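## Task

Carry the tray from the staging bench over to the work bench. One rotor adapter in the centrifuge already has a water blank in its centre hole. Place the tray's sample tube (the cap with an orange dot) in the centre hole of the adapter directly across from that one. Every tube must be pushed fully down, and every rotor bucket must hang vertically. A tube that touches the floor means failure. The bottles from the tray must finish upright inside it. The tray must finish on the work bench with nothing overhanging its edge. Any number of robots may help. At the end, release everything and back away. A robot that falls over or is left leaning means failure. Anything held in place only by a robot at the end does not count.

## Robot and tools

Robots: two identical Hello Robot Stretch 4 units, r1 and r2. Each has an omni-wheel base, a lift that rides up a mast, an arm that telescopes straight forward, a three-joint wrist (yaw, pitch, roll) and a two-finger gripper. It stands about 1.6 m tall, and its base rim lies within 0.23 m of the base origin. Each robot carries head_camera, head_left_camera, head_right_camera and wrist_camera, named with its prefix, e.g. r2_wrist_camera.

Frames: the base frame has its origin on the floor beneath the base centre, with x forward, y left and z up. hand_pose is reported in this frame for a point between the open fingertips, and it may be slightly wrong. The odometry frame is the base frame as it was when the scene began. Each robot reports only in its own frames, so the relative positions of the two robots come only from images, lidar_m and wrist_depth_mm.

execute_actions: the argument actions is a list holding one action or nothing; an empty list just returns state and images. An action is an object keyed "r1" and/or "r2". Under each key you can give base, joints, or both, plus optional pace and contact_limits; alternatively give end_of_arm by itself.
- base: exactly one relative move, measured from where the base last reported itself. translate_m is metres straight ahead (negative = backward), -2 to 2. strafe_m is metres sideways (positive = left), -2 to 2. rotate_rad turns in place in radians (positive = counter-clockwise seen from above), -3.2 to 3.2.
- joints: absolute targets, each named separately. lift_m 0 to 1.2 m; arm_m 0 to 0.55 m of extension; wrist_yaw_rad -1.134 to 4.276 (0 points forward, positive to the left, 3.14 folded back, and above 3.4 the arm may obstruct); wrist_pitch_rad -1.117 to 4.259 (0 is level, 1.57 points down); wrist_roll_rad -1.117 to 4.259 (0 puts both fingers level; positive turns clockwise when viewed from behind the gripper); gripper_m -0.038 to 0.141 m, the fingertip gap, where negative values press the tips together. A joint counts as done within ±0.004 (lift, arm, gripper), ±0.02 (yaw, roll) or ±0.05 (pitch). Targets outside a joint's range get clipped and reported; any other bad value or unknown key rejects the whole call.
- pace: "slow", "default", "fast" or "max"; the base reaches 0.1/0.3/0.4/0.6 m/s and 1/2/3/4 rad/s respectively, and less when the lift is raised above 0.2 m.
- contact_limits: only {"arm_m": value} from 0 (gentlest) to 0.75 (firmest), default 0.5; the arm halts when it pushes harder.
- end_of_arm: "enable_torque" re-powers wrist or gripper motors that have shut off.
All motions in one action begin together and may finish at different times; each action lasts 15 s at most. A robot or joint left out of an action may keep pushing toward its earlier target. To unfold the wrist at the start, send lift_m 0.4 together with wrist_yaw_rad 0. cameras lists the cameras whose images come back; omitted, null or ["all"] returns all, [] returns none.

wait: seconds from 0 to 10; nothing new is commanded and it returns the same things as an empty action.
zoom_image: camera plus region [x0, y0, x1, y1] in pixels from the image's top-left corner, no larger than 504 by 504, on that camera's latest full image.
finished_scene: scene number (1 or 2); it ends the scene for good after the last command has been held, and its result gives the next task.

Result lines: base_status and joint_status tell how each motion ended. "done" (for the base it means the wheels turned the commanded amount, slipping included); "off_target" (came to rest short, possibly still pushing); "contact_stop_at_<key>" (met something; that part may go slack); "limit_stop_at_<name>", including own_body (self-collision guard, common with the gripper pitched up below -0.2 and rolled) and tilt (leaning past 6 degrees, lift, arm and wheels go slack); "torque_fault" (wrist or gripper motor limp until enable_torque). on_its_own reports uncommanded behaviour; "held at" there is a target, not the actual position. base_odometry counts wheel turns only; if turned_by_wheels and turned_by_imu differ by over about 0.1 rad, the base struck something or slipped. base_tilt is in degrees, forward and right positive, with a fixed bias up to about 1.5. motor_effort is percent of maximum, positive toward higher joint values, with the bracketed figure the peak in the last action; for wheel_0 to wheel_2 positive turns the base right. lidar_m gives 12 distances in 30-degree sectors starting straight ahead and going counter-clockwise (4th left, 7th behind, 10th right); "-" means nothing seen or closer than 0.25 m; glass, clear plastic and thin legs can be missed. wrist_depth_mm is a 7 by 7 grid of depths in mm (100 to 2000), row by row from the top left.

Gripping: command a gap smaller than the object; going further below squeezes harder and pulls the object inward. Only a clear gripper effort change at commands of 0 or more shows a firm grip. Fingertips stuck on a surface free up when the lift rises.

Avoid: any contact between the two robots, since a hard press ends everything and bases in contact press hard with millimetres more travel. Two robots' travel can differ by up to 3 cm per metre, so shared loads are risky. Do not turn or drive with over 1 kg held at arm_m above 0.2, especially fast, and avoid steady hard pushes with a high gripper. A level gripper holding over about 2 kg, or pressing the gripper into things, shuts the wrist off. Do not drop, slam or knock objects, and never let tubes reach the floor. Loose objects may occasionally be nudged by the scene itself.

Each tool is called after "Call:" as name(argument=value, ...) on one line, values as JSON.

## Session

Call:
execute_actions(actions=[])

Scene clock: 0.00 s.
r1.base_odometry: x=+0.000 y=+0.000 heading=+0.000 (m, m, rad; r1's odometry frame)
r1.turned_by_wheels: +0.000 (rad since the last result)
r1.turned_by_imu: +0.000 (rad since the last result)
r1.base_tilt: forward=-0.3 right=+0.1 (deg)
r1.lidar_m: 1.08 1.37 2.88 1.48 1.18 2.45 1.52 1.30 2.49 1.75 1.16 1.06
r1.base_status: not commanded
r1.joint_positions: lift_m=+0.191 arm_m=+0.001 wrist_yaw_rad=+3.089 wrist_pitch_rad=+0.011 wrist_roll_rad=-0.017 gripper_m=+0.057
r1.joint_status: not commanded
r1.motor_effort: lift_m=+18 arm_m=+0 wrist_yaw_rad=-1 wrist_pitch_rad=-8 wrist_roll_rad=-1 gripper_m=-2 wheel_0=+0 wheel_1=+0 wheel_2=+0 (%)
r1.hand_pose: x=-0.1119 y=+0.1024 z=+0.3662 quat_wxyz=(+0.026, -0.006, -0.008, +1.000) (m; r1's base frame)
r1.wrist_depth_mm: 139 229 - - - - - / 137 141 - - - - - / - 139 - - - - - / 110 138 - - - - - / 124 154 - - - - 1921 / - 1983 1808 1708 196 1281 1160 / 1464 1281 186 1025 991 831 831
r2.base_odometry: x=+0.000 y=+0.000 heading=+0.000 (m, m, rad; r2's odometry frame)
r2.turned_by_wheels: +0.000 (rad since the last result)
r2.turned_by_imu: +0.000 (rad since the last result)
r2.base_tilt: forward=+0.2 right=-0.2 (deg)
r2.lidar_m: 1.77 1.21 1.69 2.60 1.24 0.98 0.96 1.04 1.64 2.69 1.43 1.63
r2.base_status: not commanded
r2.joint_positions: lift_m=+0.255 arm_m=+0.000 wrist_yaw_rad=+3.183 wrist_pitch_rad=-0.016 wrist_roll_rad=-0.012 gripper_m=+0.057
r2.joint_status: not commanded
r2.motor_effort: lift_m=+20 arm_m=-1 wrist_yaw_rad=+0 wrist_pitch_rad=-6 wrist_roll_rad=+1 gripper_m=-2 wheel_0=+1 wheel_1=+0 wheel_2=+0 (%)
r2.hand_pose: x=-0.1210 y=+0.0754 z=+0.4377 quat_wxyz=(-0.021, +0.008, -0.006, +1.000) (m; r2's base frame)
r2.wrist_depth_mm: - - 137 1138 1078 1008 976 / - - 136 1118 1060 1025 976 / - 107 137 1098 1078 1008 960 / 143 139 146 1118 1060 1025 976 / 204 1281 1205 1138 1060 1025 976 / 209 1229 199 1118 196 1008 976 / 209 1008 1042 110 1042 991 960
pictures: r1_head_camera, r1_head_left_camera, r1_head_right_camera, r1_wrist_camera, r2_head_camera, r2_head_left_camera, r2_head_right_camera, r2_wrist_camera
Images, in order (width x height): r1_head_camera 420x560, r1_head_left_camera 420x672, r1_head_right_camera 420x672, r1_wrist_camera 616x392, r2_head_camera 420x560, r2_head_left_camera 420x672, r2_head_right_camera 420x672, r2_wrist_camera 616x392.

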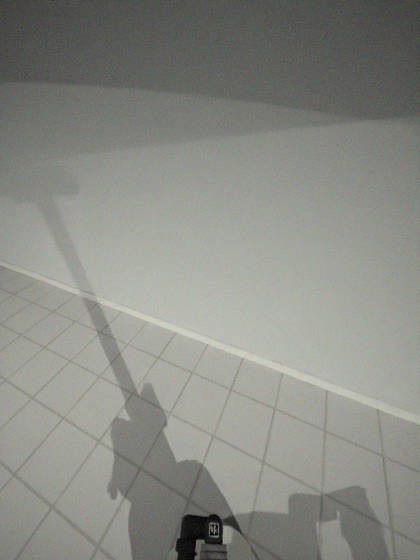

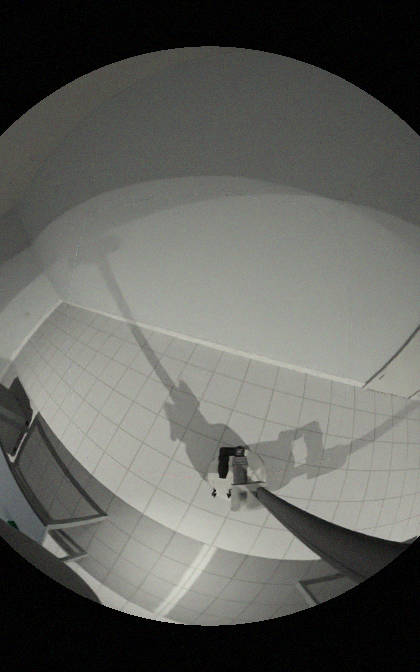

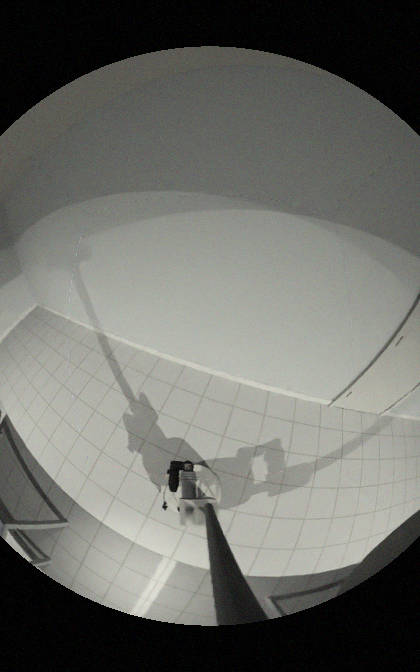

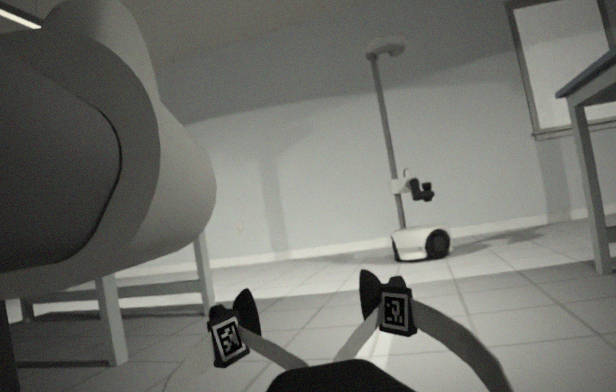

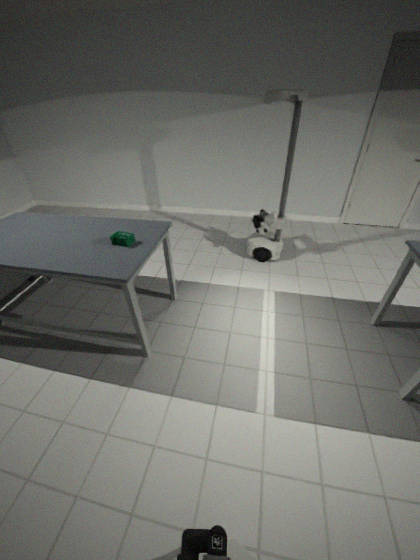

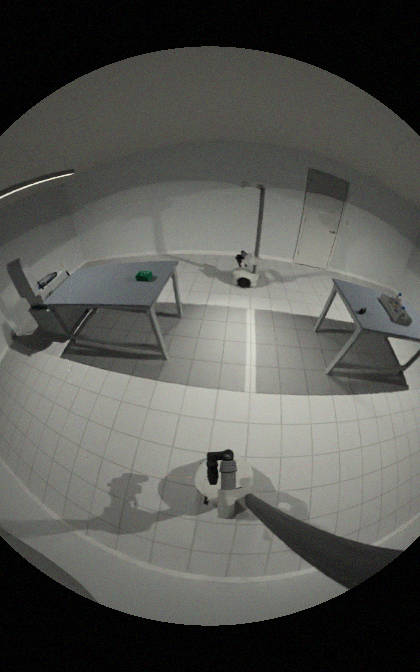

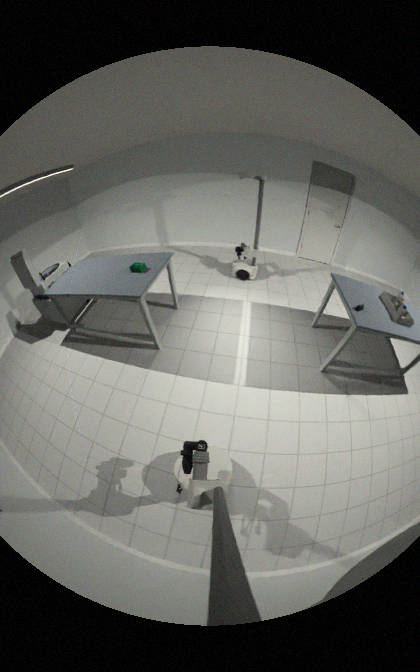

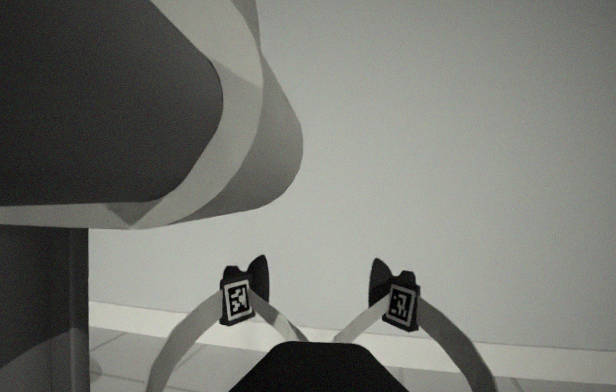

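Call:
execute_actions(actions=[{"r1":{"base":{"rotate_rad":2.87},"joints":{"lift_m":0.85,"wrist_yaw_rad":0}},"r2":{"base":{"rotate_rad":-0.15},"joints":{"lift_m":0.85,"wrist_yaw_rad":0}}}], cameras=["r1_head_camera","r2_head_camera"])

Call:
execute_actions(actions=[{"r1":{"base":{"strafe_m":1.5}},"r2":{"base":{"strafe_m":-1.7}}}], cameras=["r1_head_camera","r2_head_camera","r1_wrist_camera","r2_wrist_camera"])

Scene clock: 4.10 s.
r1.base_odometry: x=+0.000 y=+0.000 heading=+2.870 (m, m, rad; r1's odometry frame)
r1.turned_by_wheels: +2.870 (rad since the last result)
r1.turned_by_imu: +2.867 (rad since the last result)
r1.base_tilt: forward=-0.4 right=+0.1 (deg)
r1.lidar_m: 2.24 1.26 1.44 3.02 1.38 1.10 1.04 1.17 1.73 2.56 1.18 1.21
r1.base_status: done
r1.joint_positions: lift_m=+0.850 arm_m=+0.001 wrist_yaw_rad=+0.000 wrist_pitch_rad=+0.012 wrist_roll_rad=-0.017 gripper_m=+0.057
r1.joint_status: all done
r1.motor_effort: lift_m=+21(22) arm_m=+0(0) wrist_yaw_rad=-2(7) wrist_pitch_rad=-7(7) wrist_roll_rad=-1(0) gripper_m=-3(3) wheel_0=-3(10) wheel_1=-1(5) wheel_2=-2(8) (%)
r1.hand_pose: x=+0.4601 y=-0.0873 z=+1.0247 quat_wxyz=(+1.000, -0.008, +0.006, +0.000) (m; r1's base frame)
r1.wrist_depth_mm: - - - - - - - / - - - - - - - / - - - - - - - / - - - - - - - / - - - - - - - / - - - - 195 - - / 1205 - 187 - - - -
r2.base_odometry: x=+0.000 y=+0.000 heading=-0.150 (m, m, rad; r2's odometry frame)
r2.turned_by_wheels: -0.150 (rad since the last result)
r2.turned_by_imu: -0.149 (rad since the last result)
r2.base_tilt: forward=+0.3 right=-0.2 (deg)
r2.lidar_m: 2.19 1.23 1.41 4.13 1.42 1.00 0.96 1.00 1.39 3.58 1.46 1.44
r2.base_status: done
r2.joint_positions: lift_m=+0.850 arm_m=+0.000 wrist_yaw_rad=+0.000 wrist_pitch_rad=-0.016 wrist_roll_rad=-0.012 gripper_m=+0.057
r2.joint_status: all done
r2.motor_effort: lift_m=+24(25) arm_m=-1(1) wrist_yaw_rad=-1(6) wrist_pitch_rad=-6(5) wrist_roll_rad=+0(1) gripper_m=-6(3) wheel_0=+1(6) wheel_1=+1(6) wheel_2=+1(6) (%)
r2.hand_pose: x=+0.4594 y=-0.0873 z=+1.0325 quat_wxyz=(+1.000, -0.006, -0.008, +0.000) (m; r2's base frame)
r2.wrist_depth_mm: - - - - - - - / - - - - - - - / - - - - - - - / - - - - - - - / - - - - - - - / 1160 - 199 - 196 - 1499 / - - - 110 - - -
pictures: r1_head_camera, r2_head_camera
Images, in order (width x height): r1_head_camera 420x560, r2_head_camera 420x560.

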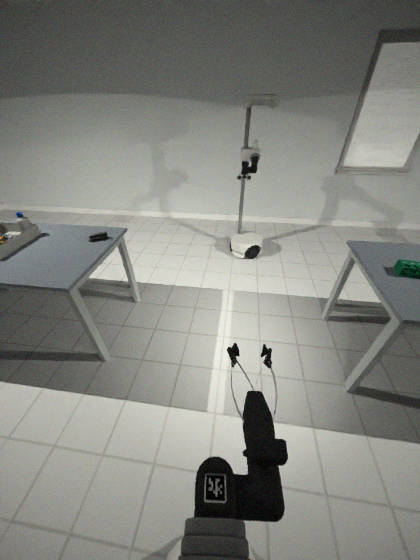

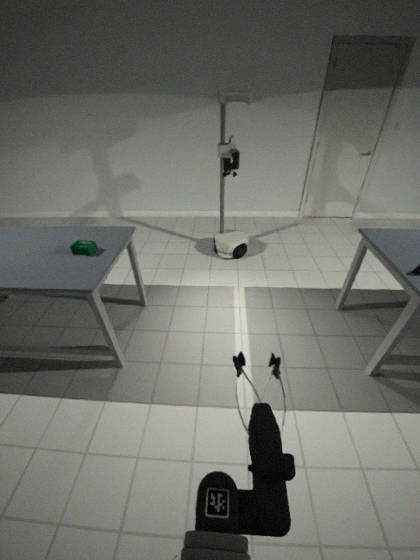

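Scene clock: 11.10 s.
r1.base_odometry: x=-0.403 y=-1.445 heading=+2.869 (m, m, rad; r1's odometry frame)
r1.turned_by_wheels: +0.000 (rad since the last result)
r1.turned_by_imu: -0.003 (rad since the last result)
r1.base_tilt: forward=-0.4 right=+0.0 (deg)
r1.lidar_m: 1.03 1.13 2.98 2.62 1.19 0.90 0.88 0.96 1.49 3.16 2.51 1.06
r1.base_status: done
r1.joint_positions: lift_m=+0.850 arm_m=+0.001 wrist_yaw_rad=+0.000 wrist_pitch_rad=+0.012 wrist_roll_rad=-0.017 gripper_m=+0.057
r1.joint_status: not commanded
r1.motor_effort: lift_m=+20(21) arm_m=+0(0) wrist_yaw_rad=-1(1) wrist_pitch_rad=-7(8) wrist_roll_rad=-1(1) gripper_m=-3(3) wheel_0=-1(6) wheel_1=+0(11) wheel_2=+0(3) (%)
r1.hand_pose: x=+0.4601 y=-0.0874 z=+1.0247 quat_wxyz=(+1.000, -0.008, +0.006, +0.000) (m; r1's base frame)
r1.wrist_depth_mm: - - - - - - - / - - - - - - - / - - - - - - - / - - - - - - - / - - - - - - - / - - 1060 1160 196 931 - / 1078 960 187 809 831 831 866
r2.base_odometry: x=-0.254 y=-1.681 heading=-0.150 (m, m, rad; r2's odometry frame)
r2.turned_by_wheels: +0.000 (rad since the last result)
r2.turned_by_imu: -0.007 (rad since the last result)
r2.base_tilt: forward=+0.3 right=-0.1 (deg)
r2.lidar_m: 1.02 1.07 2.59 3.93 1.33 0.98 0.93 0.97 1.28 2.81 2.89 1.09
r2.base_status: done
r2.joint_positions: lift_m=+0.850 arm_m=+0.000 wrist_yaw_rad=+0.000 wrist_pitch_rad=-0.016 wrist_roll_rad=-0.012 gripper_m=+0.057
r2.joint_status: not commanded
r2.motor_effort: lift_m=+23(24) arm_m=-1(1) wrist_yaw_rad=-1(2) wrist_pitch_rad=-7(7) wrist_roll_rad=+0(0) gripper_m=-3(3) wheel_0=-1(7) wheel_1=+0(6) wheel_2=+0(1) (%)
r2.hand_pose: x=+0.4593 y=-0.0874 z=+1.0326 quat_wxyz=(+1.000, -0.006, -0.008, +0.000) (m; r2's base frame)
r2.wrist_depth_mm: - - - - - - - / - - - - - - - / - - - - - - - / - - - - - - - / - - - 1430 - - - / 946 976 199 1008 196 1060 - / - 891 878 110 878 820 866
pictures: r1_head_camera, r1_wrist_camera, r2_head_camera, r2_wrist_camera
Images, in order (width x height): r1_head_camera 420x560, r1_wrist_camera 616x392, r2_head_camera 420x560, r2_wrist_camera 616x392.

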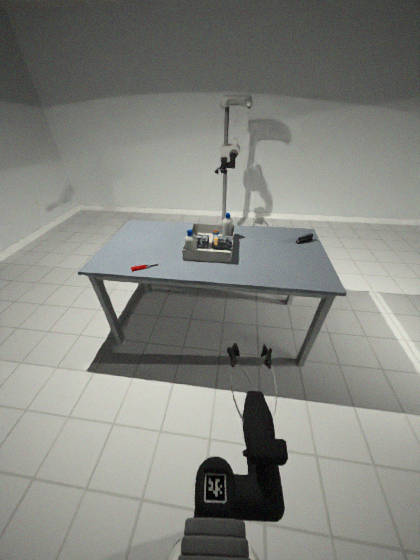

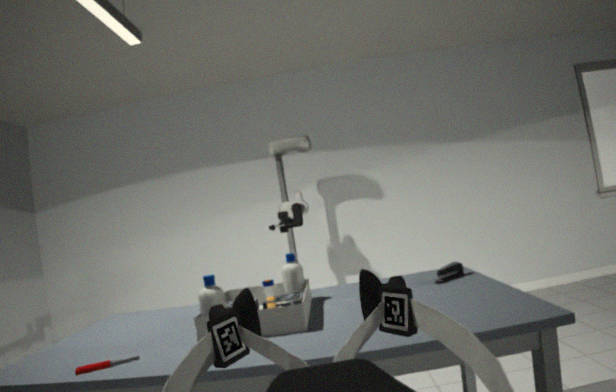

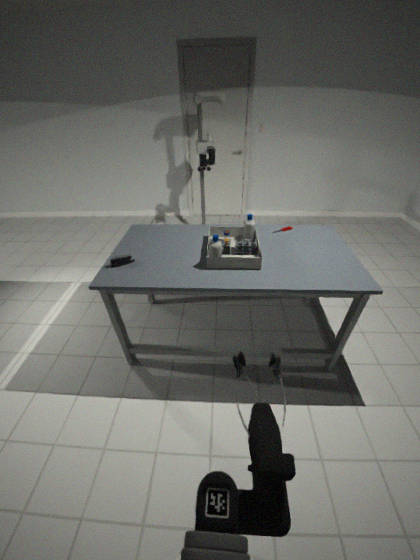

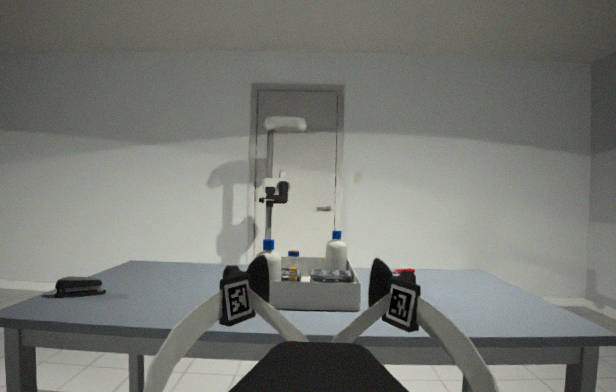

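Call:
execute_actions(actions=[{"r1":{"base":{"rotate_rad":-0.105},"joints":{"lift_m":1.05,"wrist_pitch_rad":1.0}},"r2":{"base":{"rotate_rad":0.02},"joints":{"lift_m":1.05,"wrist_pitch_rad":1.0}}}], cameras=[])

Call:
execute_actions(actions=[{"r1":{"base":{"translate_m":0.7}},"r2":{"base":{"translate_m":0.7}}}], cameras=["r1_head_camera","r2_head_camera","r1_wrist_camera","r2_wrist_camera"])

Scene clock: 13.83 s.
r1.base_odometry: x=-0.403 y=-1.445 heading=+2.765 (m, m, rad; r1's odometry frame)
r1.turned_by_wheels: -0.105 (rad since the last result)
r1.turned_by_imu: -0.104 (rad since the last result)
r1.base_tilt: forward=-0.5 right=+0.1 (deg)
r1.lidar_m: 1.03 1.08 3.04 2.94 1.31 0.89 0.89 0.94 1.32 3.65 2.50 1.09
r1.base_status: done
r1.joint_positions: lift_m=+1.050 arm_m=+0.001 wrist_yaw_rad=+0.000 wrist_pitch_rad=+1.001 wrist_roll_rad=-0.017 gripper_m=+0.057
r1.joint_status: all done
r1.motor_effort: lift_m=+21(23) arm_m=+0(0) wrist_yaw_rad=-1(1) wrist_pitch_rad=-5(6) wrist_roll_rad=-1(1) gripper_m=-1(1) wheel_0=+3(5) wheel_1=+0(7) wheel_2=+1(7) (%)
r1.hand_pose: x=+0.3272 y=-0.0874 z=+0.9851 quat_wxyz=(+0.877, -0.007, +0.480, +0.004) (m; r1's base frame)
r1.wrist_depth_mm: 831 842 866 891 960 - - / 1618 1863 1808 1808 1756 1808 1808 / 1708 1708 1708 1661 1576 1661 1576 / 1537 1537 1464 1464 1464 1464 1430 / 1366 1366 1336 1336 1336 1281 1281 / 1229 1255 1229 1205 196 1160 1160 / 1160 1138 187 1098 1098 1078 1078
r2.base_odometry: x=-0.254 y=-1.681 heading=-0.130 (m, m, rad; r2's odometry frame)
r2.turned_by_wheels: +0.020 (rad since the last result)
r2.turned_by_imu: +0.020 (rad since the last result)
r2.base_tilt: forward=+0.3 right=-0.1 (deg)
r2.lidar_m: 1.03 1.08 2.63 3.75 1.38 0.98 0.93 0.96 1.30 2.79 2.95 1.05
r2.base_status: done
r2.joint_positions: lift_m=+1.050 arm_m=+0.000 wrist_yaw_rad=+0.000 wrist_pitch_rad=+1.001 wrist_roll_rad=-0.012 gripper_m=+0.057
r2.joint_status: all done
r2.motor_effort: lift_m=+24(27) arm_m=-1(1) wrist_yaw_rad=-1(1) wrist_pitch_rad=-3(7) wrist_roll_rad=+0(1) gripper_m=-4(5) wheel_0=-1(5) wheel_1=-1(3) wheel_2=+0(5) (%)
r2.hand_pose: x=+0.3265 y=-0.0874 z=+0.9849 quat_wxyz=(+0.877, -0.005, +0.480, +0.003) (m; r2's base frame)
r2.wrist_depth_mm: 1499 - 1983 1983 1921 1921 1464 / 1756 1756 1756 1808 1708 1708 1661 / 1618 1576 1576 1537 1537 1537 1618 / 1464 1464 1464 1464 1430 1430 1430 / 1308 1308 1336 1308 1336 1308 1308 / 1205 1205 199 1205 196 1205 1205 / 1118 1118 1118 110 1138 1098 1098
pictures: none
No camera images: the call's "cameras" was empty. Leave "cameras" out to get every camera's image.

Scene clock: 17.67 s.
r1.base_odometry: x=-1.054 y=-1.187 heading=+2.765 (m, m, rad; r1's odometry frame)
r1.turned_by_wheels: +0.000 (rad since the last result)
r1.turned_by_imu: -0.004 (rad since the last result)
r1.base_tilt: forward=-0.3 right=+0.0 (deg)
r1.lidar_m: 0.35 0.38 0.52 2.94 2.31 1.65 1.60 1.68 2.32 2.29 0.52 0.38
r1.base_status: done
r1.joint_positions: lift_m=+1.050 arm_m=+0.001 wrist_yaw_rad=+0.000 wrist_pitch_rad=+1.001 wrist_roll_rad=-0.017 gripper_m=+0.057
r1.joint_status: not commanded
r1.motor_effort: lift_m=+21(21) arm_m=+0(0) wrist_yaw_rad=+0(1) wrist_pitch_rad=-4(5) wrist_roll_rad=-1(0) gripper_m=-2(3) wheel_0=+2(7) wheel_1=+0(7) wheel_2=+1(10) (%)
r1.hand_pose: x=+0.3272 y=-0.0874 z=+0.9851 quat_wxyz=(+0.877, -0.007, +0.480, +0.004) (m; r1's base frame)
r1.wrist_depth_mm: - 676 798 788 778 778 - / 699 668 691 676 676 668 1863 / 597 603 609 597 603 585 585 / 500 508 549 544 530 530 521 / 508 500 496 496 480 477 473 / 455 459 455 449 196 449 917 / 424 424 188 427 1118 1060 1078
r2.base_odometry: x=+0.440 y=-1.772 heading=-0.130 (m, m, rad; r2's odometry frame)
r2.turned_by_wheels: +0.000 (rad since the last result)
r2.turned_by_imu: -0.004 (rad since the last result)
r2.base_tilt: forward=+0.3 right=-0.1 (deg)
r2.lidar_m: 0.34 0.36 0.52 2.44 2.38 1.73 1.63 1.70 2.31 2.80 0.51 0.35
r2.base_status: done
r2.joint_positions: lift_m=+1.050 arm_m=+0.000 wrist_yaw_rad=+0.000 wrist_pitch_rad=+1.001 wrist_roll_rad=-0.012 gripper_m=+0.057
r2.joint_status: not commanded
r2.motor_effort: lift_m=+23(24) arm_m=-1(1) wrist_yaw_rad=-1(0) wrist_pitch_rad=-4(3) wrist_roll_rad=+0(0) gripper_m=-6(3) wheel_0=-1(4) wheel_1=+0(7) wheel_2=+1(9) (%)
r2.hand_pose: x=+0.3264 y=-0.0874 z=+0.9850 quat_wxyz=(+0.877, -0.005, +0.480, +0.003) (m; r2's base frame)
r2.wrist_depth_mm: 723 723 699 699 647 707 715 / 647 640 436 574 597 634 634 / 580 580 477 569 559 569 569 / 525 521 512 508 508 517 517 / 477 477 477 477 473 473 473 / 891 452 199 445 196 442 442 / 1118 1098 1098 110 976 960 1042
pictures: r1_head_camera, r1_wrist_camera, r2_head_camera, r2_wrist_camera
Images, in order (width x height): r1_head_camera 420x560, r1_wrist_camera 616x392, r2_head_camera 420x560, r2_wrist_camera 616x392.

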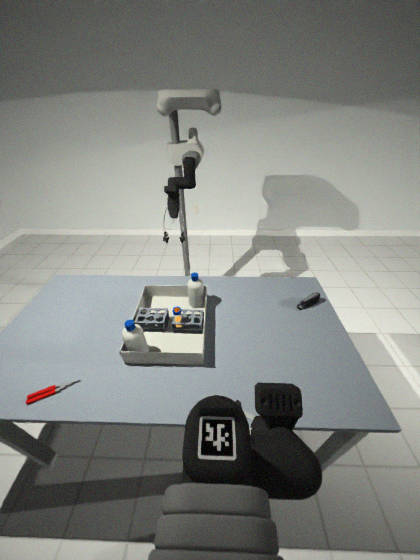

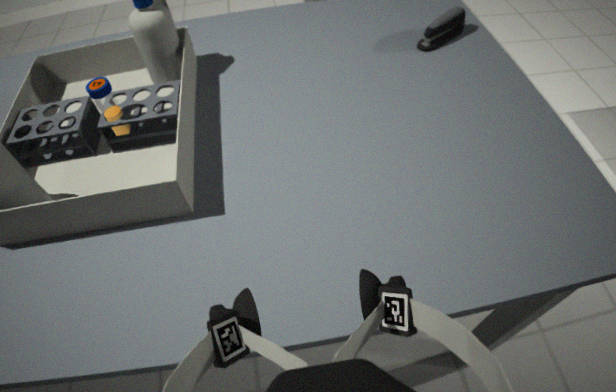

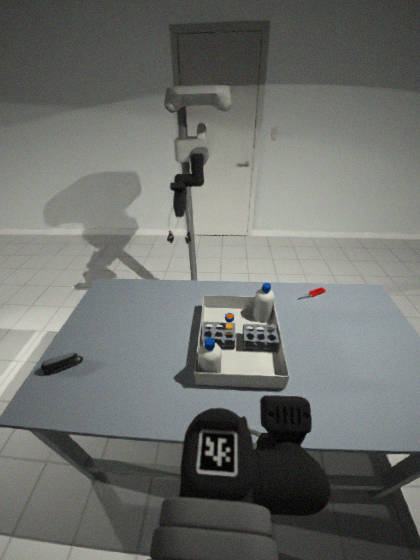

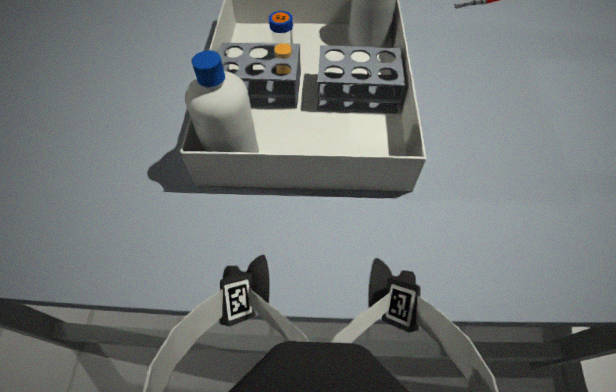

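Call:
execute_actions(actions=[{"r1":{"base":{"strafe_m":0.21},"joints":{"wrist_pitch_rad":1.4,"wrist_roll_rad":1.57,"arm_m":0.3,"gripper_m":0.08}},"r2":{"base":{"strafe_m":-0.03},"joints":{"wrist_pitch_rad":1.4,"wrist_roll_rad":1.57,"arm_m":0.25,"gripper_m":0.08}}}], cameras=["r1_head_camera","r2_head_camera","r1_wrist_camera","r2_wrist_camera"])

Scene clock: 20.80 s.
r1.base_odometry: x=-1.131 y=-1.383 heading=+2.765 (m, m, rad; r1's odometry frame)
r1.turned_by_wheels: +0.000 (rad since the last result)
r1.turned_by_imu: +0.000 (rad since the last result)
r1.base_tilt: forward=-0.3 right=-0.1 (deg)
r1.lidar_m: 0.35 0.37 0.51 2.72 2.31 1.69 1.60 1.65 2.30 2.49 0.52 0.37
r1.base_status: done
r1.joint_positions: lift_m=+1.050 arm_m=+0.299 wrist_yaw_rad=+0.000 wrist_pitch_rad=+1.400 wrist_roll_rad=+1.570 gripper_m=+0.080
r1.joint_status: all done
r1.motor_effort: lift_m=+21(20) arm_m=+7(6) wrist_yaw_rad=-1(0) wrist_pitch_rad=-1(0) wrist_roll_rad=+1(5) gripper_m=-3(0) wheel_0=+0(14) wheel_1=-2(12) wheel_2=+0(2) (%)
r1.hand_pose: x=+0.5186 y=-0.0874 z=+0.9437 quat_wxyz=(+0.541, +0.540, +0.456, -0.455) (m; r1's base frame)
r1.wrist_depth_mm: 449 433 418 407 397 1118 1060 / 449 436 415 404 392 1098 1060 / 442 433 418 404 394 1098 1098 / 439 430 415 402 392 878 878 / 436 418 413 402 392 866 866 / 418 389 407 397 212 382 1042 / 439 375 186 359 384 379 1060
r2.base_odometry: x=+0.437 y=-1.801 heading=-0.130 (m, m, rad; r2's odometry frame)
r2.turned_by_wheels: +0.000 (rad since the last result)
r2.turned_by_imu: +0.000 (rad since the last result)
r2.base_tilt: forward=+0.3 right=-0.2 (deg)
r2.lidar_m: 0.32 0.38 0.50 2.45 2.37 1.72 1.61 1.69 2.31 2.77 0.51 0.34
r2.base_status: done
r2.joint_positions: lift_m=+1.050 arm_m=+0.249 wrist_yaw_rad=+0.000 wrist_pitch_rad=+1.400 wrist_roll_rad=+1.570 gripper_m=+0.080
r2.joint_status: all done
r2.motor_effort: lift_m=+23(23) arm_m=+5(0) wrist_yaw_rad=-1(0) wrist_pitch_rad=+1(7) wrist_roll_rad=+1(6) gripper_m=+0(3) wheel_0=-1(8) wheel_1=+0(6) wheel_2=+0(1) (%)
r2.hand_pose: x=+0.4689 y=-0.0874 z=+0.9436 quat_wxyz=(+0.541, +0.540, +0.456, -0.455) (m; r2's base frame)
r2.wrist_depth_mm: 469 449 427 410 392 1098 1078 / 469 449 430 410 394 1098 1060 / 469 445 427 413 397 1118 1060 / 433 415 424 410 394 931 878 / 469 410 427 410 397 904 866 / 469 436 202 407 198 904 866 / 394 389 418 110 392 1098 1060
pictures: r1_head_camera, r1_wrist_camera, r2_head_camera, r2_wrist_camera
Images, in order (width x height): r1_head_camera 420x560, r1_wrist_camera 616x392, r2_head_camera 420x560, r2_wrist_camera 616x392.

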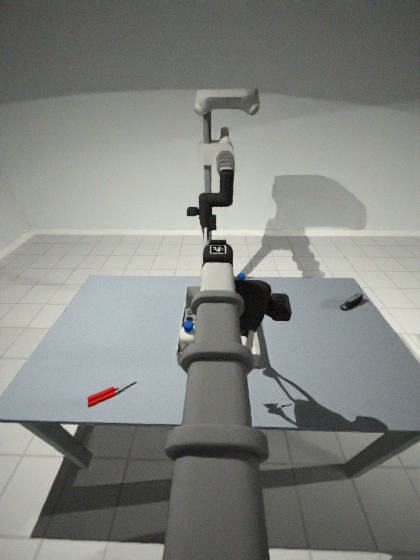

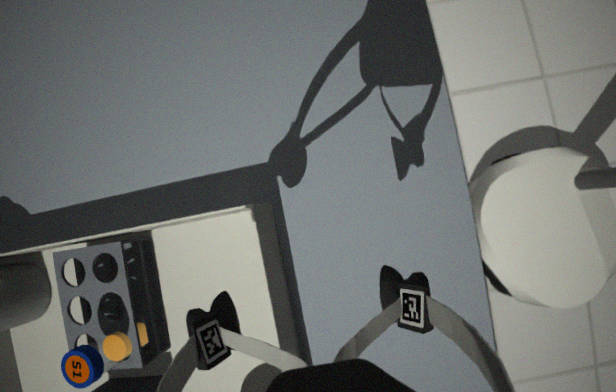

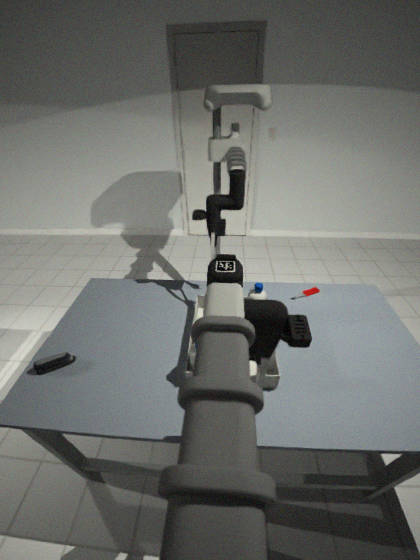

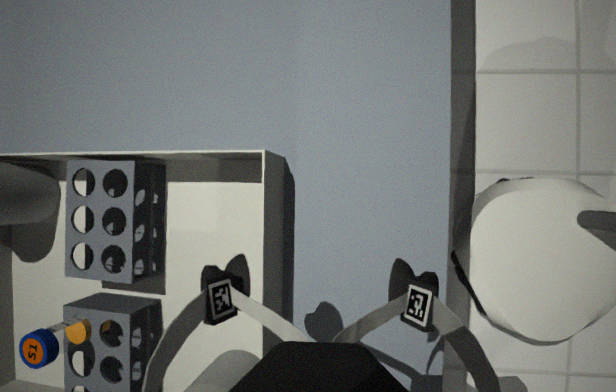

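Call:
execute_actions(actions=[{"r1":{"base":{"translate_m":0.05},"joints":{"wrist_roll_rad":1.43,"lift_m":0.97}},"r2":{"base":{"translate_m":0.06},"joints":{"lift_m":0.97}}}], cameras=["r1_head_camera","r2_head_camera","r1_wrist_camera","r2_wrist_camera"])

Scene clock: 22.63 s.
r1.base_odometry: x=-1.178 y=-1.364 heading=+2.765 (m, m, rad; r1's odometry frame)
r1.turned_by_wheels: +0.000 (rad since the last result)
r1.turned_by_imu: +0.000 (rad since the last result)
r1.base_tilt: forward=-0.3 right=+0.0 (deg)
r1.lidar_m: 0.28 0.32 0.45 2.74 2.40 1.75 1.64 1.73 2.37 2.47 0.43 0.33
r1.base_status: done
r1.joint_positions: lift_m=+0.970 arm_m=+0.299 wrist_yaw_rad=+0.000 wrist_pitch_rad=+1.400 wrist_roll_rad=+1.430 gripper_m=+0.080
r1.joint_status: all done
r1.motor_effort: lift_m=+15(19) arm_m=+7(7) wrist_yaw_rad=-1(1) wrist_pitch_rad=-2(2) wrist_roll_rad=-1(1) gripper_m=-2(2) wheel_0=+2(10) wheel_1=+0(3) wheel_2=+0(9) (%)
r1.hand_pose: x=+0.5186 y=-0.0874 z=+0.8641 quat_wxyz=(+0.577, +0.501, +0.486, -0.422) (m; r1's base frame)
r1.wrist_depth_mm: 368 355 343 332 322 310 1008 / 364 353 340 330 319 310 654 / 362 349 338 329 319 307 300 / 359 342 330 322 315 304 300 / 290 315 330 320 312 301 297 / 287 310 325 317 213 301 294 / 273 287 186 266 306 296 293
r2.base_odometry: x=+0.496 y=-1.809 heading=-0.130 (m, m, rad; r2's odometry frame)
r2.turned_by_wheels: +0.000 (rad since the last result)
r2.turned_by_imu: +0.000 (rad since the last result)
r2.base_tilt: forward=+0.3 right=-0.1 (deg)
r2.lidar_m: 0.28 0.29 0.39 2.46 2.46 1.79 1.67 1.75 2.43 2.79 0.40 0.29
r2.base_status: done
r2.joint_positions: lift_m=+0.970 arm_m=+0.249 wrist_yaw_rad=+0.000 wrist_pitch_rad=+1.400 wrist_roll_rad=+1.570 gripper_m=+0.080
r2.joint_status: all done
r2.motor_effort: lift_m=+15(22) arm_m=+5(5) wrist_yaw_rad=-1(1) wrist_pitch_rad=-1(0) wrist_roll_rad=+1(2) gripper_m=-6(4) wheel_0=-1(3) wheel_1=+0(5) wheel_2=+2(8) (%)
r2.hand_pose: x=+0.4690 y=-0.0874 z=+0.8643 quat_wxyz=(+0.541, +0.540, +0.456, -0.455) (m; r2's base frame)
r2.wrist_depth_mm: 377 359 343 329 317 303 976 / 377 359 345 329 315 303 991 / 375 345 338 325 317 303 991 / 349 324 342 327 317 304 788 / 370 322 343 327 317 303 788 / 375 332 202 327 198 301 798 / 303 303 342 110 315 300 904
pictures: r1_head_camera, r1_wrist_camera, r2_head_camera, r2_wrist_camera
Images, in order (width x height): r1_head_camera 420x560, r1_wrist_camera 616x392, r2_head_camera 420x560, r2_wrist_camera 616x392.

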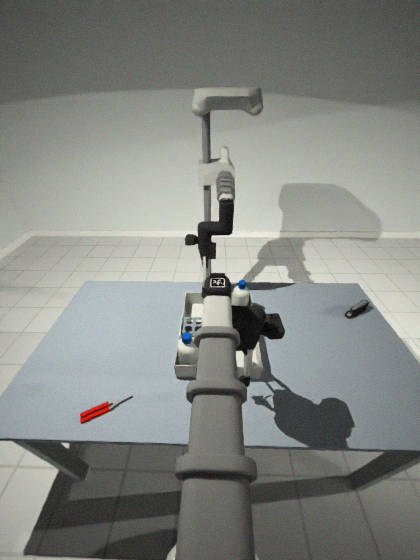

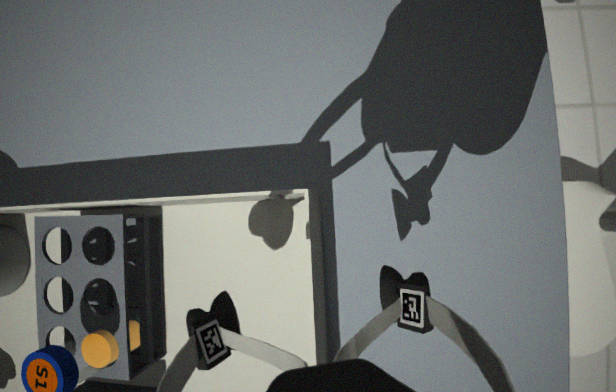

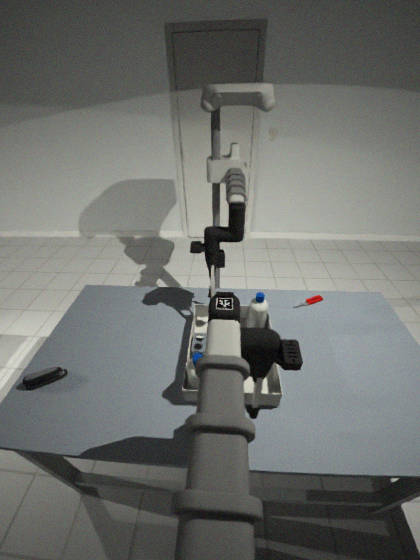

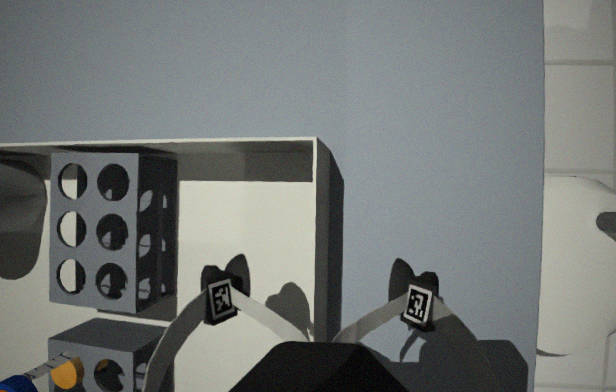

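Call:
execute_actions(actions=[{"r1":{"base":{"strafe_m":0.04},"joints":{"wrist_roll_rad":1.5,"lift_m":0.9,"arm_m":0.308}},"r2":{"joints":{"lift_m":0.895,"arm_m":0.262}}}], cameras=["r1_head_camera","r1_wrist_camera","r2_wrist_camera"])

Scene clock: 24.33 s.
r1.base_odometry: x=-1.193 y=-1.402 heading=+2.765 (m, m, rad; r1's odometry frame)
r1.turned_by_wheels: +0.000 (rad since the last result)
r1.turned_by_imu: +0.000 (rad since the last result)
r1.base_tilt: forward=-0.4 right=+0.1 (deg)
r1.lidar_m: 0.29 0.31 0.45 2.69 2.38 1.74 1.64 1.73 2.40 2.50 0.45 0.33
r1.base_status: done
r1.joint_positions: lift_m=+0.900 arm_m=+0.307 wrist_yaw_rad=+0.000 wrist_pitch_rad=+1.401 wrist_roll_rad=+1.500 gripper_m=+0.080
r1.joint_status: all done
r1.motor_effort: lift_m=+15(15) arm_m=+8(8) wrist_yaw_rad=-1(1) wrist_pitch_rad=-3(3) wrist_roll_rad=+2(1) gripper_m=-3(3) wheel_0=-2(5) wheel_1=+1(12) wheel_2=+0(1) (%)
r1.hand_pose: x=+0.5265 y=-0.0874 z=+0.7942 quat_wxyz=(+0.560, +0.521, +0.472, -0.439) (m; r1's base frame)
r1.wrist_depth_mm: 285 277 266 258 251 242 - / 283 273 264 255 249 241 236 / 254 248 245 253 248 240 235 / 241 266 259 253 247 239 234 / 243 263 258 251 245 238 232 / 210 262 254 250 212 235 230 / 207 263 187 189 242 234 -
r2.base_odometry: x=+0.496 y=-1.809 heading=-0.130 (m, m, rad; r2's odometry frame)
r2.turned_by_wheels: +0.000 (rad since the last result)
r2.turned_by_imu: +0.000 (rad since the last result)
r2.base_tilt: forward=+0.3 right=-0.2 (deg)
r2.lidar_m: 0.25 0.30 0.42 2.44 2.46 1.79 1.68 1.74 2.40 2.77 0.42 0.30
r2.base_status: not commanded
r2.joint_positions: lift_m=+0.896 arm_m=+0.261 wrist_yaw_rad=+0.000 wrist_pitch_rad=+1.403 wrist_roll_rad=+1.570 gripper_m=+0.080
r2.joint_status: all done
r2.motor_effort: lift_m=+11(16) arm_m=+6(0) wrist_yaw_rad=+0(0) wrist_pitch_rad=-7(7) wrist_roll_rad=+1(1) gripper_m=-4(3) wheel_0=-1(1) wheel_1=+0(0) wheel_2=+2(2) (%)
r2.hand_pose: x=+0.4802 y=-0.0874 z=+0.7895 quat_wxyz=(+0.540, +0.540, +0.456, -0.456) (m; r2's base frame)
r2.wrist_depth_mm: 291 278 266 254 244 234 227 / 291 278 265 254 244 235 228 / 223 255 252 248 245 236 228 / 221 270 263 252 245 236 229 / 222 270 264 252 245 235 229 / 222 271 201 252 198 234 228 / 255 271 265 110 244 232 229
pictures: r1_head_camera, r1_wrist_camera, r2_wrist_camera
Images, in order (width x height): r1_head_camera 420x560, r1_wrist_camera 616x392, r2_wrist_camera 616x392.

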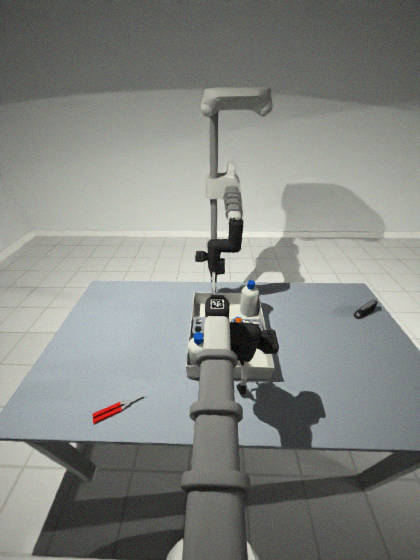

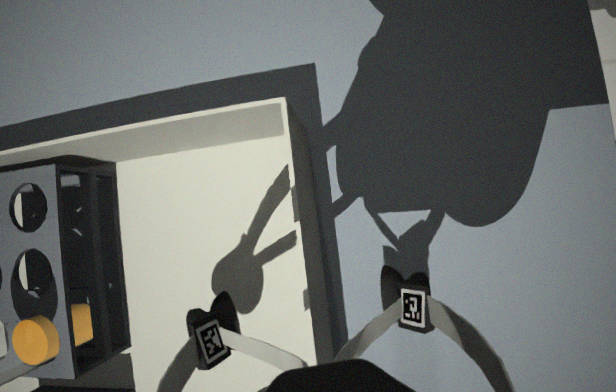

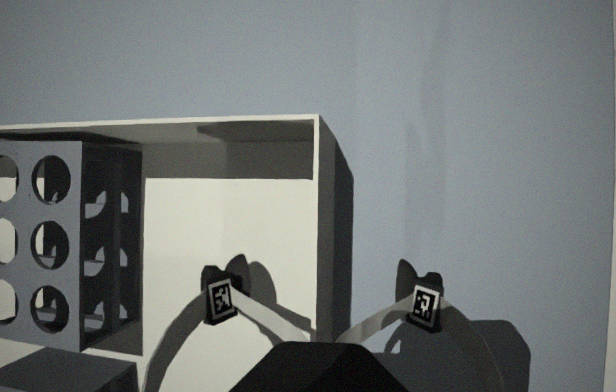

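Touching table; raise slightly and close.

Call:
execute_actions(actions=[{"r1":{"joints":{"lift_m":0.915,"arm_m":0.3}},"r2":{"joints":{"lift_m":0.915,"arm_m":0.254}}}], cameras=[])

Call:
execute_actions(actions=[{"r1":{"joints":{"gripper_m":-0.035}},"r2":{"joints":{"gripper_m":-0.035}}}], cameras=[])

Call:
execute_actions(actions=[{"r1":{"joints":{"lift_m":1.03},"pace":"slow"},"r2":{"joints":{"lift_m":1.03},"pace":"slow"}}], cameras=["r1_head_camera","r1_wrist_camera","r2_wrist_camera"])

Scene clock: 25.87 s.
r1.base_odometry: x=-1.193 y=-1.402 heading=+2.765 (m, m, rad; r1's odometry frame)
r1.turned_by_wheels: +0.000 (rad since the last result)
r1.turned_by_imu: +0.000 (rad since the last result)
r1.base_tilt: forward=-0.2 right=+0.1 (deg)
r1.lidar_m: 0.28 0.32 0.44 2.70 2.36 1.75 1.64 1.71 2.38 2.53 0.44 0.32
r1.base_status: not commanded
r1.joint_positions: lift_m=+0.915 arm_m=+0.301 wrist_yaw_rad=+0.000 wrist_pitch_rad=+1.400 wrist_roll_rad=+1.500 gripper_m=+0.080
r1.joint_status: all done
r1.motor_effort: lift_m=+21(22) arm_m=-8(7) wrist_yaw_rad=-1(1) wrist_pitch_rad=-2(3) wrist_roll_rad=+1(0) gripper_m=-1(2) wheel_0=-1(1) wheel_1=+1(1) wheel_2=+0(0) (%)
r1.hand_pose: x=+0.5212 y=-0.0874 z=+0.8087 quat_wxyz=(+0.560, +0.521, +0.472, -0.439) (m; r1's base frame)
r1.wrist_depth_mm: 301 291 282 272 263 256 249 / 300 291 279 272 262 255 249 / 294 266 260 268 262 254 249 / 229 282 274 266 260 253 247 / 256 279 273 265 258 252 246 / 224 276 268 264 213 249 244 / 220 278 186 189 255 246 -
r2.base_odometry: x=+0.496 y=-1.809 heading=-0.130 (m, m, rad; r2's odometry frame)
r2.turned_by_wheels: +0.000 (rad since the last result)
r2.turned_by_imu: +0.000 (rad since the last result)
r2.base_tilt: forward=+0.3 right=-0.2 (deg)
r2.lidar_m: 0.26 0.29 0.39 2.45 2.48 1.78 1.68 1.77 2.41 2.77 0.38 0.29
r2.base_status: not commanded
r2.joint_positions: lift_m=+0.915 arm_m=+0.255 wrist_yaw_rad=+0.000 wrist_pitch_rad=+1.401 wrist_roll_rad=+1.570 gripper_m=+0.080
r2.joint_status: all done
r2.motor_effort: lift_m=+24(24) arm_m=-5(3) wrist_yaw_rad=+0(0) wrist_pitch_rad=-1(6) wrist_roll_rad=+0(1) gripper_m=-1(4) wheel_0=-1(1) wheel_1=+0(0) wheel_2=+2(2) (%)
r2.hand_pose: x=+0.4747 y=-0.0874 z=+0.8085 quat_wxyz=(+0.541, +0.540, +0.456, -0.456) (m; r2's base frame)
r2.wrist_depth_mm: 310 297 283 272 260 250 242 / 310 297 285 272 262 251 244 / 257 257 278 267 262 251 243 / 242 290 281 270 262 251 243 / 242 290 282 270 262 251 244 / 242 289 202 267 198 250 244 / 272 290 282 110 260 248 245
pictures: none
No camera images: the call's "cameras" was empty. Leave "cameras" out to get every camera's image.

Scene clock: 27.70 s.
r1.base_odometry: x=-1.193 y=-1.402 heading=+2.765 (m, m, rad; r1's odometry frame)
r1.turned_by_wheels: +0.000 (rad since the last result)
r1.turned_by_imu: +0.000 (rad since the last result)
r1.base_tilt: forward=-0.3 right=+0.0 (deg)
r1.lidar_m: 0.29 0.31 0.44 2.68 2.39 1.73 1.63 1.72 2.37 2.53 0.44 0.33
r1.base_status: not commanded
r1.joint_positions: lift_m=+0.915 arm_m=+0.301 wrist_yaw_rad=+0.001 wrist_pitch_rad=+1.399 wrist_roll_rad=+1.500 gripper_m=-0.035
r1.joint_status: all done
r1.motor_effort: lift_m=+21(21) arm_m=-8(8) wrist_yaw_rad=-3(4) wrist_pitch_rad=+0(2) wrist_roll_rad=-1(2) gripper_m=-19(18) wheel_0=-2(1) wheel_1=+1(1) wheel_2=+0(0) (%)
r1.hand_pose: x=+0.5215 y=-0.0874 z=+0.8087 quat_wxyz=(+0.560, +0.521, +0.471, -0.439) (m; r1's base frame)
r1.wrist_depth_mm: 298 290 279 271 263 255 249 / 297 289 278 270 260 254 247 / 294 259 251 266 262 253 247 / 253 276 268 263 259 251 245 / 253 272 267 262 257 251 245 / 218 270 264 201 183 249 244 / 215 271 172 188 252 243 -
r2.base_odometry: x=+0.496 y=-1.809 heading=-0.130 (m, m, rad; r2's odometry frame)
r2.turned_by_wheels: +0.000 (rad since the last result)
r2.turned_by_imu: +0.000 (rad since the last result)
r2.base_tilt: forward=+0.2 right=-0.1 (deg)
r2.lidar_m: 0.26 0.31 0.44 2.43 2.48 1.78 1.69 1.77 2.40 2.76 0.42 0.27
r2.base_status: not commanded
r2.joint_positions: lift_m=+0.915 arm_m=+0.255 wrist_yaw_rad=+0.001 wrist_pitch_rad=+1.398 wrist_roll_rad=+1.570 gripper_m=-0.034
r2.joint_status: all done
r2.motor_effort: lift_m=+24(24) arm_m=-5(5) wrist_yaw_rad=-4(4) wrist_pitch_rad=+3(7) wrist_roll_rad=+0(1) gripper_m=-21(22) wheel_0=-1(1) wheel_1=+0(0) wheel_2=+2(2) (%)
r2.hand_pose: x=+0.4755 y=-0.0874 z=+0.8086 quat_wxyz=(+0.542, +0.541, +0.456, -0.455) (m; r2's base frame)
r2.wrist_depth_mm: 309 296 282 271 259 249 241 / 309 296 282 271 259 250 242 / 247 272 270 265 260 249 243 / 233 281 273 265 260 250 242 / 234 282 274 265 260 251 242 / 235 283 180 201 183 250 243 / 263 274 277 110 259 195 244
pictures: none
No camera images: the call's "cameras" was empty. Leave "cameras" out to get every camera's image.

Scene clock: 29.50 s.
r1.base_odometry: x=-1.193 y=-1.402 heading=+2.765 (m, m, rad; r1's odometry frame)
r1.turned_by_wheels: +0.000 (rad since the last result)
r1.turned_by_imu: +0.000 (rad since the last result)
r1.base_tilt: forward=-0.3 right=-0.2 (deg)
r1.lidar_m: 0.30 0.32 0.44 2.69 2.38 1.74 1.64 1.72 2.37 2.52 0.44 0.31
r1.base_status: not commanded
r1.joint_positions: lift_m=+1.030 arm_m=+0.301 wrist_yaw_rad=+0.001 wrist_pitch_rad=+1.399 wrist_roll_rad=+1.500 gripper_m=-0.035
r1.joint_status: all done
r1.motor_effort: lift_m=+24(25) arm_m=-8(8) wrist_yaw_rad=-3(3) wrist_pitch_rad=+0(0) wrist_roll_rad=-2(2) gripper_m=-20(18) wheel_0=-1(1) wheel_1=+1(1) wheel_2=+0(0) (%)
r1.hand_pose: x=+0.5215 y=-0.0874 z=+0.9235 quat_wxyz=(+0.560, +0.521, +0.471, -0.439) (m; r1's base frame)
r1.wrist_depth_mm: 427 415 402 387 377 368 1060 / 424 413 399 387 375 364 1042 / 418 258 250 379 373 362 1042 / 254 277 268 375 373 359 854 / 253 272 267 262 368 357 854 / 218 271 264 201 183 353 842 / 215 268 173 187 364 349 1008
r2.base_odometry: x=+0.496 y=-1.809 heading=-0.130 (m, m, rad; r2's odometry frame)
r2.turned_by_wheels: +0.000 (rad since the last result)
r2.turned_by_imu: +0.000 (rad since the last result)
r2.base_tilt: forward=+0.3 right=-0.1 (deg)
r2.lidar_m: 0.27 0.28 0.40 2.44 2.46 1.79 1.68 1.74 2.40 2.75 0.42 0.28
r2.base_status: not commanded
r2.joint_positions: lift_m=+1.029 arm_m=+0.255 wrist_yaw_rad=+0.001 wrist_pitch_rad=+1.398 wrist_roll_rad=+1.570 gripper_m=-0.034
r2.joint_status: all done
r2.motor_effort: lift_m=+28(28) arm_m=-5(5) wrist_yaw_rad=-4(5) wrist_pitch_rad=+4(6) wrist_roll_rad=+1(0) gripper_m=-20(22) wheel_0=-1(1) wheel_1=+0(0) wheel_2=+1(2) (%)
r2.hand_pose: x=+0.4755 y=-0.0874 z=+0.9234 quat_wxyz=(+0.542, +0.541, +0.456, -0.455) (m; r2's base frame)
r2.wrist_depth_mm: 442 427 404 389 373 357 1042 / 442 424 404 387 373 357 1042 / 247 270 270 266 373 357 1042 / 233 282 273 266 373 357 854 / 234 282 274 265 373 357 854 / 236 283 180 201 183 362 854 / 263 274 277 110 370 250 1060
pictures: r1_head_camera, r1_wrist_camera, r2_wrist_camera
Images, in order (width x height): r1_head_camera 420x560, r1_wrist_camera 616x392, r2_wrist_camera 616x392.

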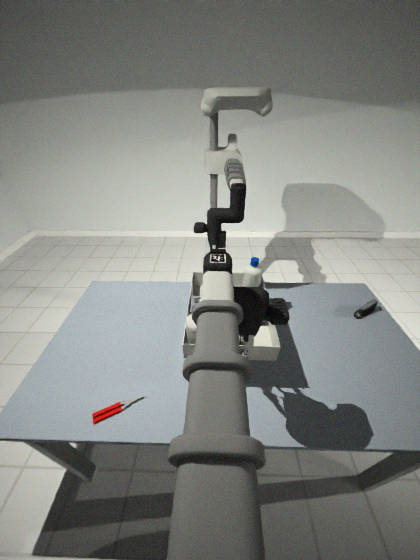

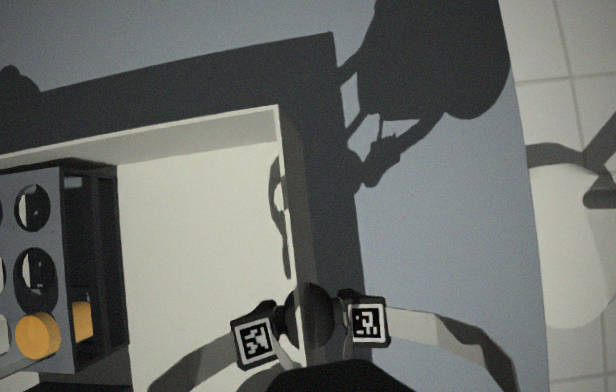

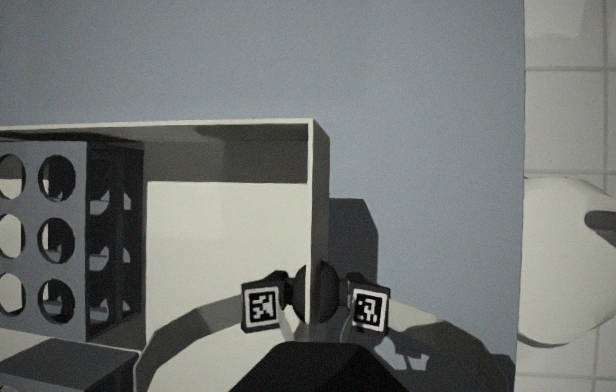

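Lifted. Strafe in steps.

Call:
execute_actions(actions=[{"r1":{"base":{"strafe_m":-0.8}},"r2":{"base":{"strafe_m":0.8}}}], cameras=["r2_head_left_camera","r2_wrist_camera"])

Scene clock: 33.70 s.
r1.base_odometry: x=-0.899 y=-0.658 heading=+2.765 (m, m, rad; r1's odometry frame)
r1.turned_by_wheels: +0.000 (rad since the last result)
r1.turned_by_imu: +0.004 (rad since the last result)
r1.base_tilt: forward=-0.4 right=-0.1 (deg)
r1.lidar_m: 0.30 0.31 0.44 1.24 2.37 1.71 1.63 1.74 2.41 1.74 1.78 0.54
r1.base_status: done
r1.joint_positions: lift_m=+1.030 arm_m=+0.301 wrist_yaw_rad=+0.000 wrist_pitch_rad=+1.402 wrist_roll_rad=+1.501 gripper_m=-0.035
r1.joint_status: not commanded
r1.motor_effort: lift_m=+24(24) arm_m=-8(8) wrist_yaw_rad=+1(3) wrist_pitch_rad=-6(6) wrist_roll_rad=-2(3) gripper_m=-21(18) wheel_0=-1(12) wheel_1=+0(6) wheel_2=+0(0) (%)
r1.hand_pose: x=+0.5207 y=-0.0874 z=+0.9233 quat_wxyz=(+0.559, +0.521, +0.472, -0.440) (m; r1's base frame)
r1.wrist_depth_mm: 1281 1255 1205 1182 1138 1078 1098 / 1255 1205 1205 1160 1138 1098 1042 / 1255 262 249 1138 1098 1118 1078 / 255 274 268 264 1118 991 866 / 222 271 266 262 1098 878 842 / 218 271 264 201 182 574 854 / 215 271 171 186 362 249 1042
r2.base_odometry: x=+0.600 y=-1.016 heading=-0.130 (m, m, rad; r2's odometry frame)
r2.turned_by_wheels: +0.000 (rad since the last result)
r2.turned_by_imu: +0.003 (rad since the last result)
r2.base_tilt: forward=+0.3 right=-0.2 (deg)
r2.lidar_m: 0.28 3.14 1.70 1.65 2.46 1.78 1.69 1.74 2.39 1.14 0.38 0.29
r2.base_status: done
r2.joint_positions: lift_m=+1.029 arm_m=+0.255 wrist_yaw_rad=+0.000 wrist_pitch_rad=+1.401 wrist_roll_rad=+1.570 gripper_m=-0.034
r2.joint_status: not commanded
r2.motor_effort: lift_m=+28(28) arm_m=-5(5) wrist_yaw_rad=-2(4) wrist_pitch_rad=-3(3) wrist_roll_rad=+1(1) gripper_m=-21(23) wheel_0=-1(7) wheel_1=+0(9) wheel_2=+1(1) (%)
r2.hand_pose: x=+0.4745 y=-0.0874 z=+0.9232 quat_wxyz=(+0.541, +0.540, +0.456, -0.456) (m; r2's base frame)
r2.wrist_depth_mm: 442 424 404 387 373 357 1042 / 442 421 402 387 373 359 1042 / 229 279 272 264 375 359 1042 / 232 282 274 266 375 359 854 / 233 282 274 267 373 359 866 / 235 283 181 204 183 904 854 / 264 265 276 110 1160 603 1042
pictures: r2_head_left_camera, r2_wrist_camera
Images, in order (width x height): r2_head_left_camera 420x672, r2_wrist_camera 616x392.

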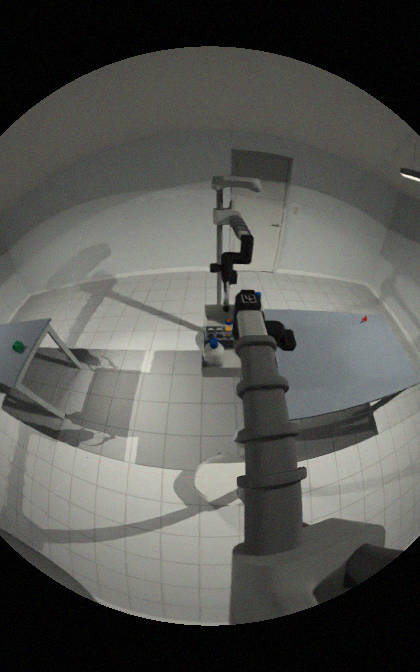

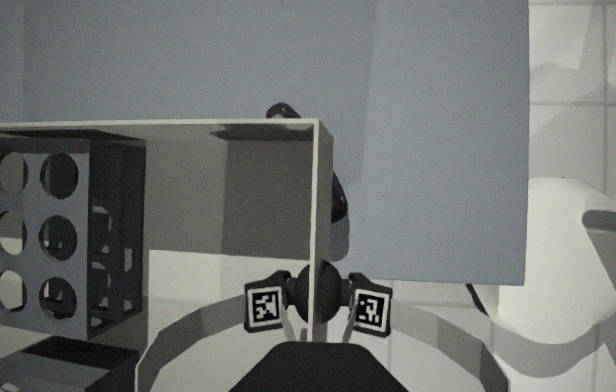

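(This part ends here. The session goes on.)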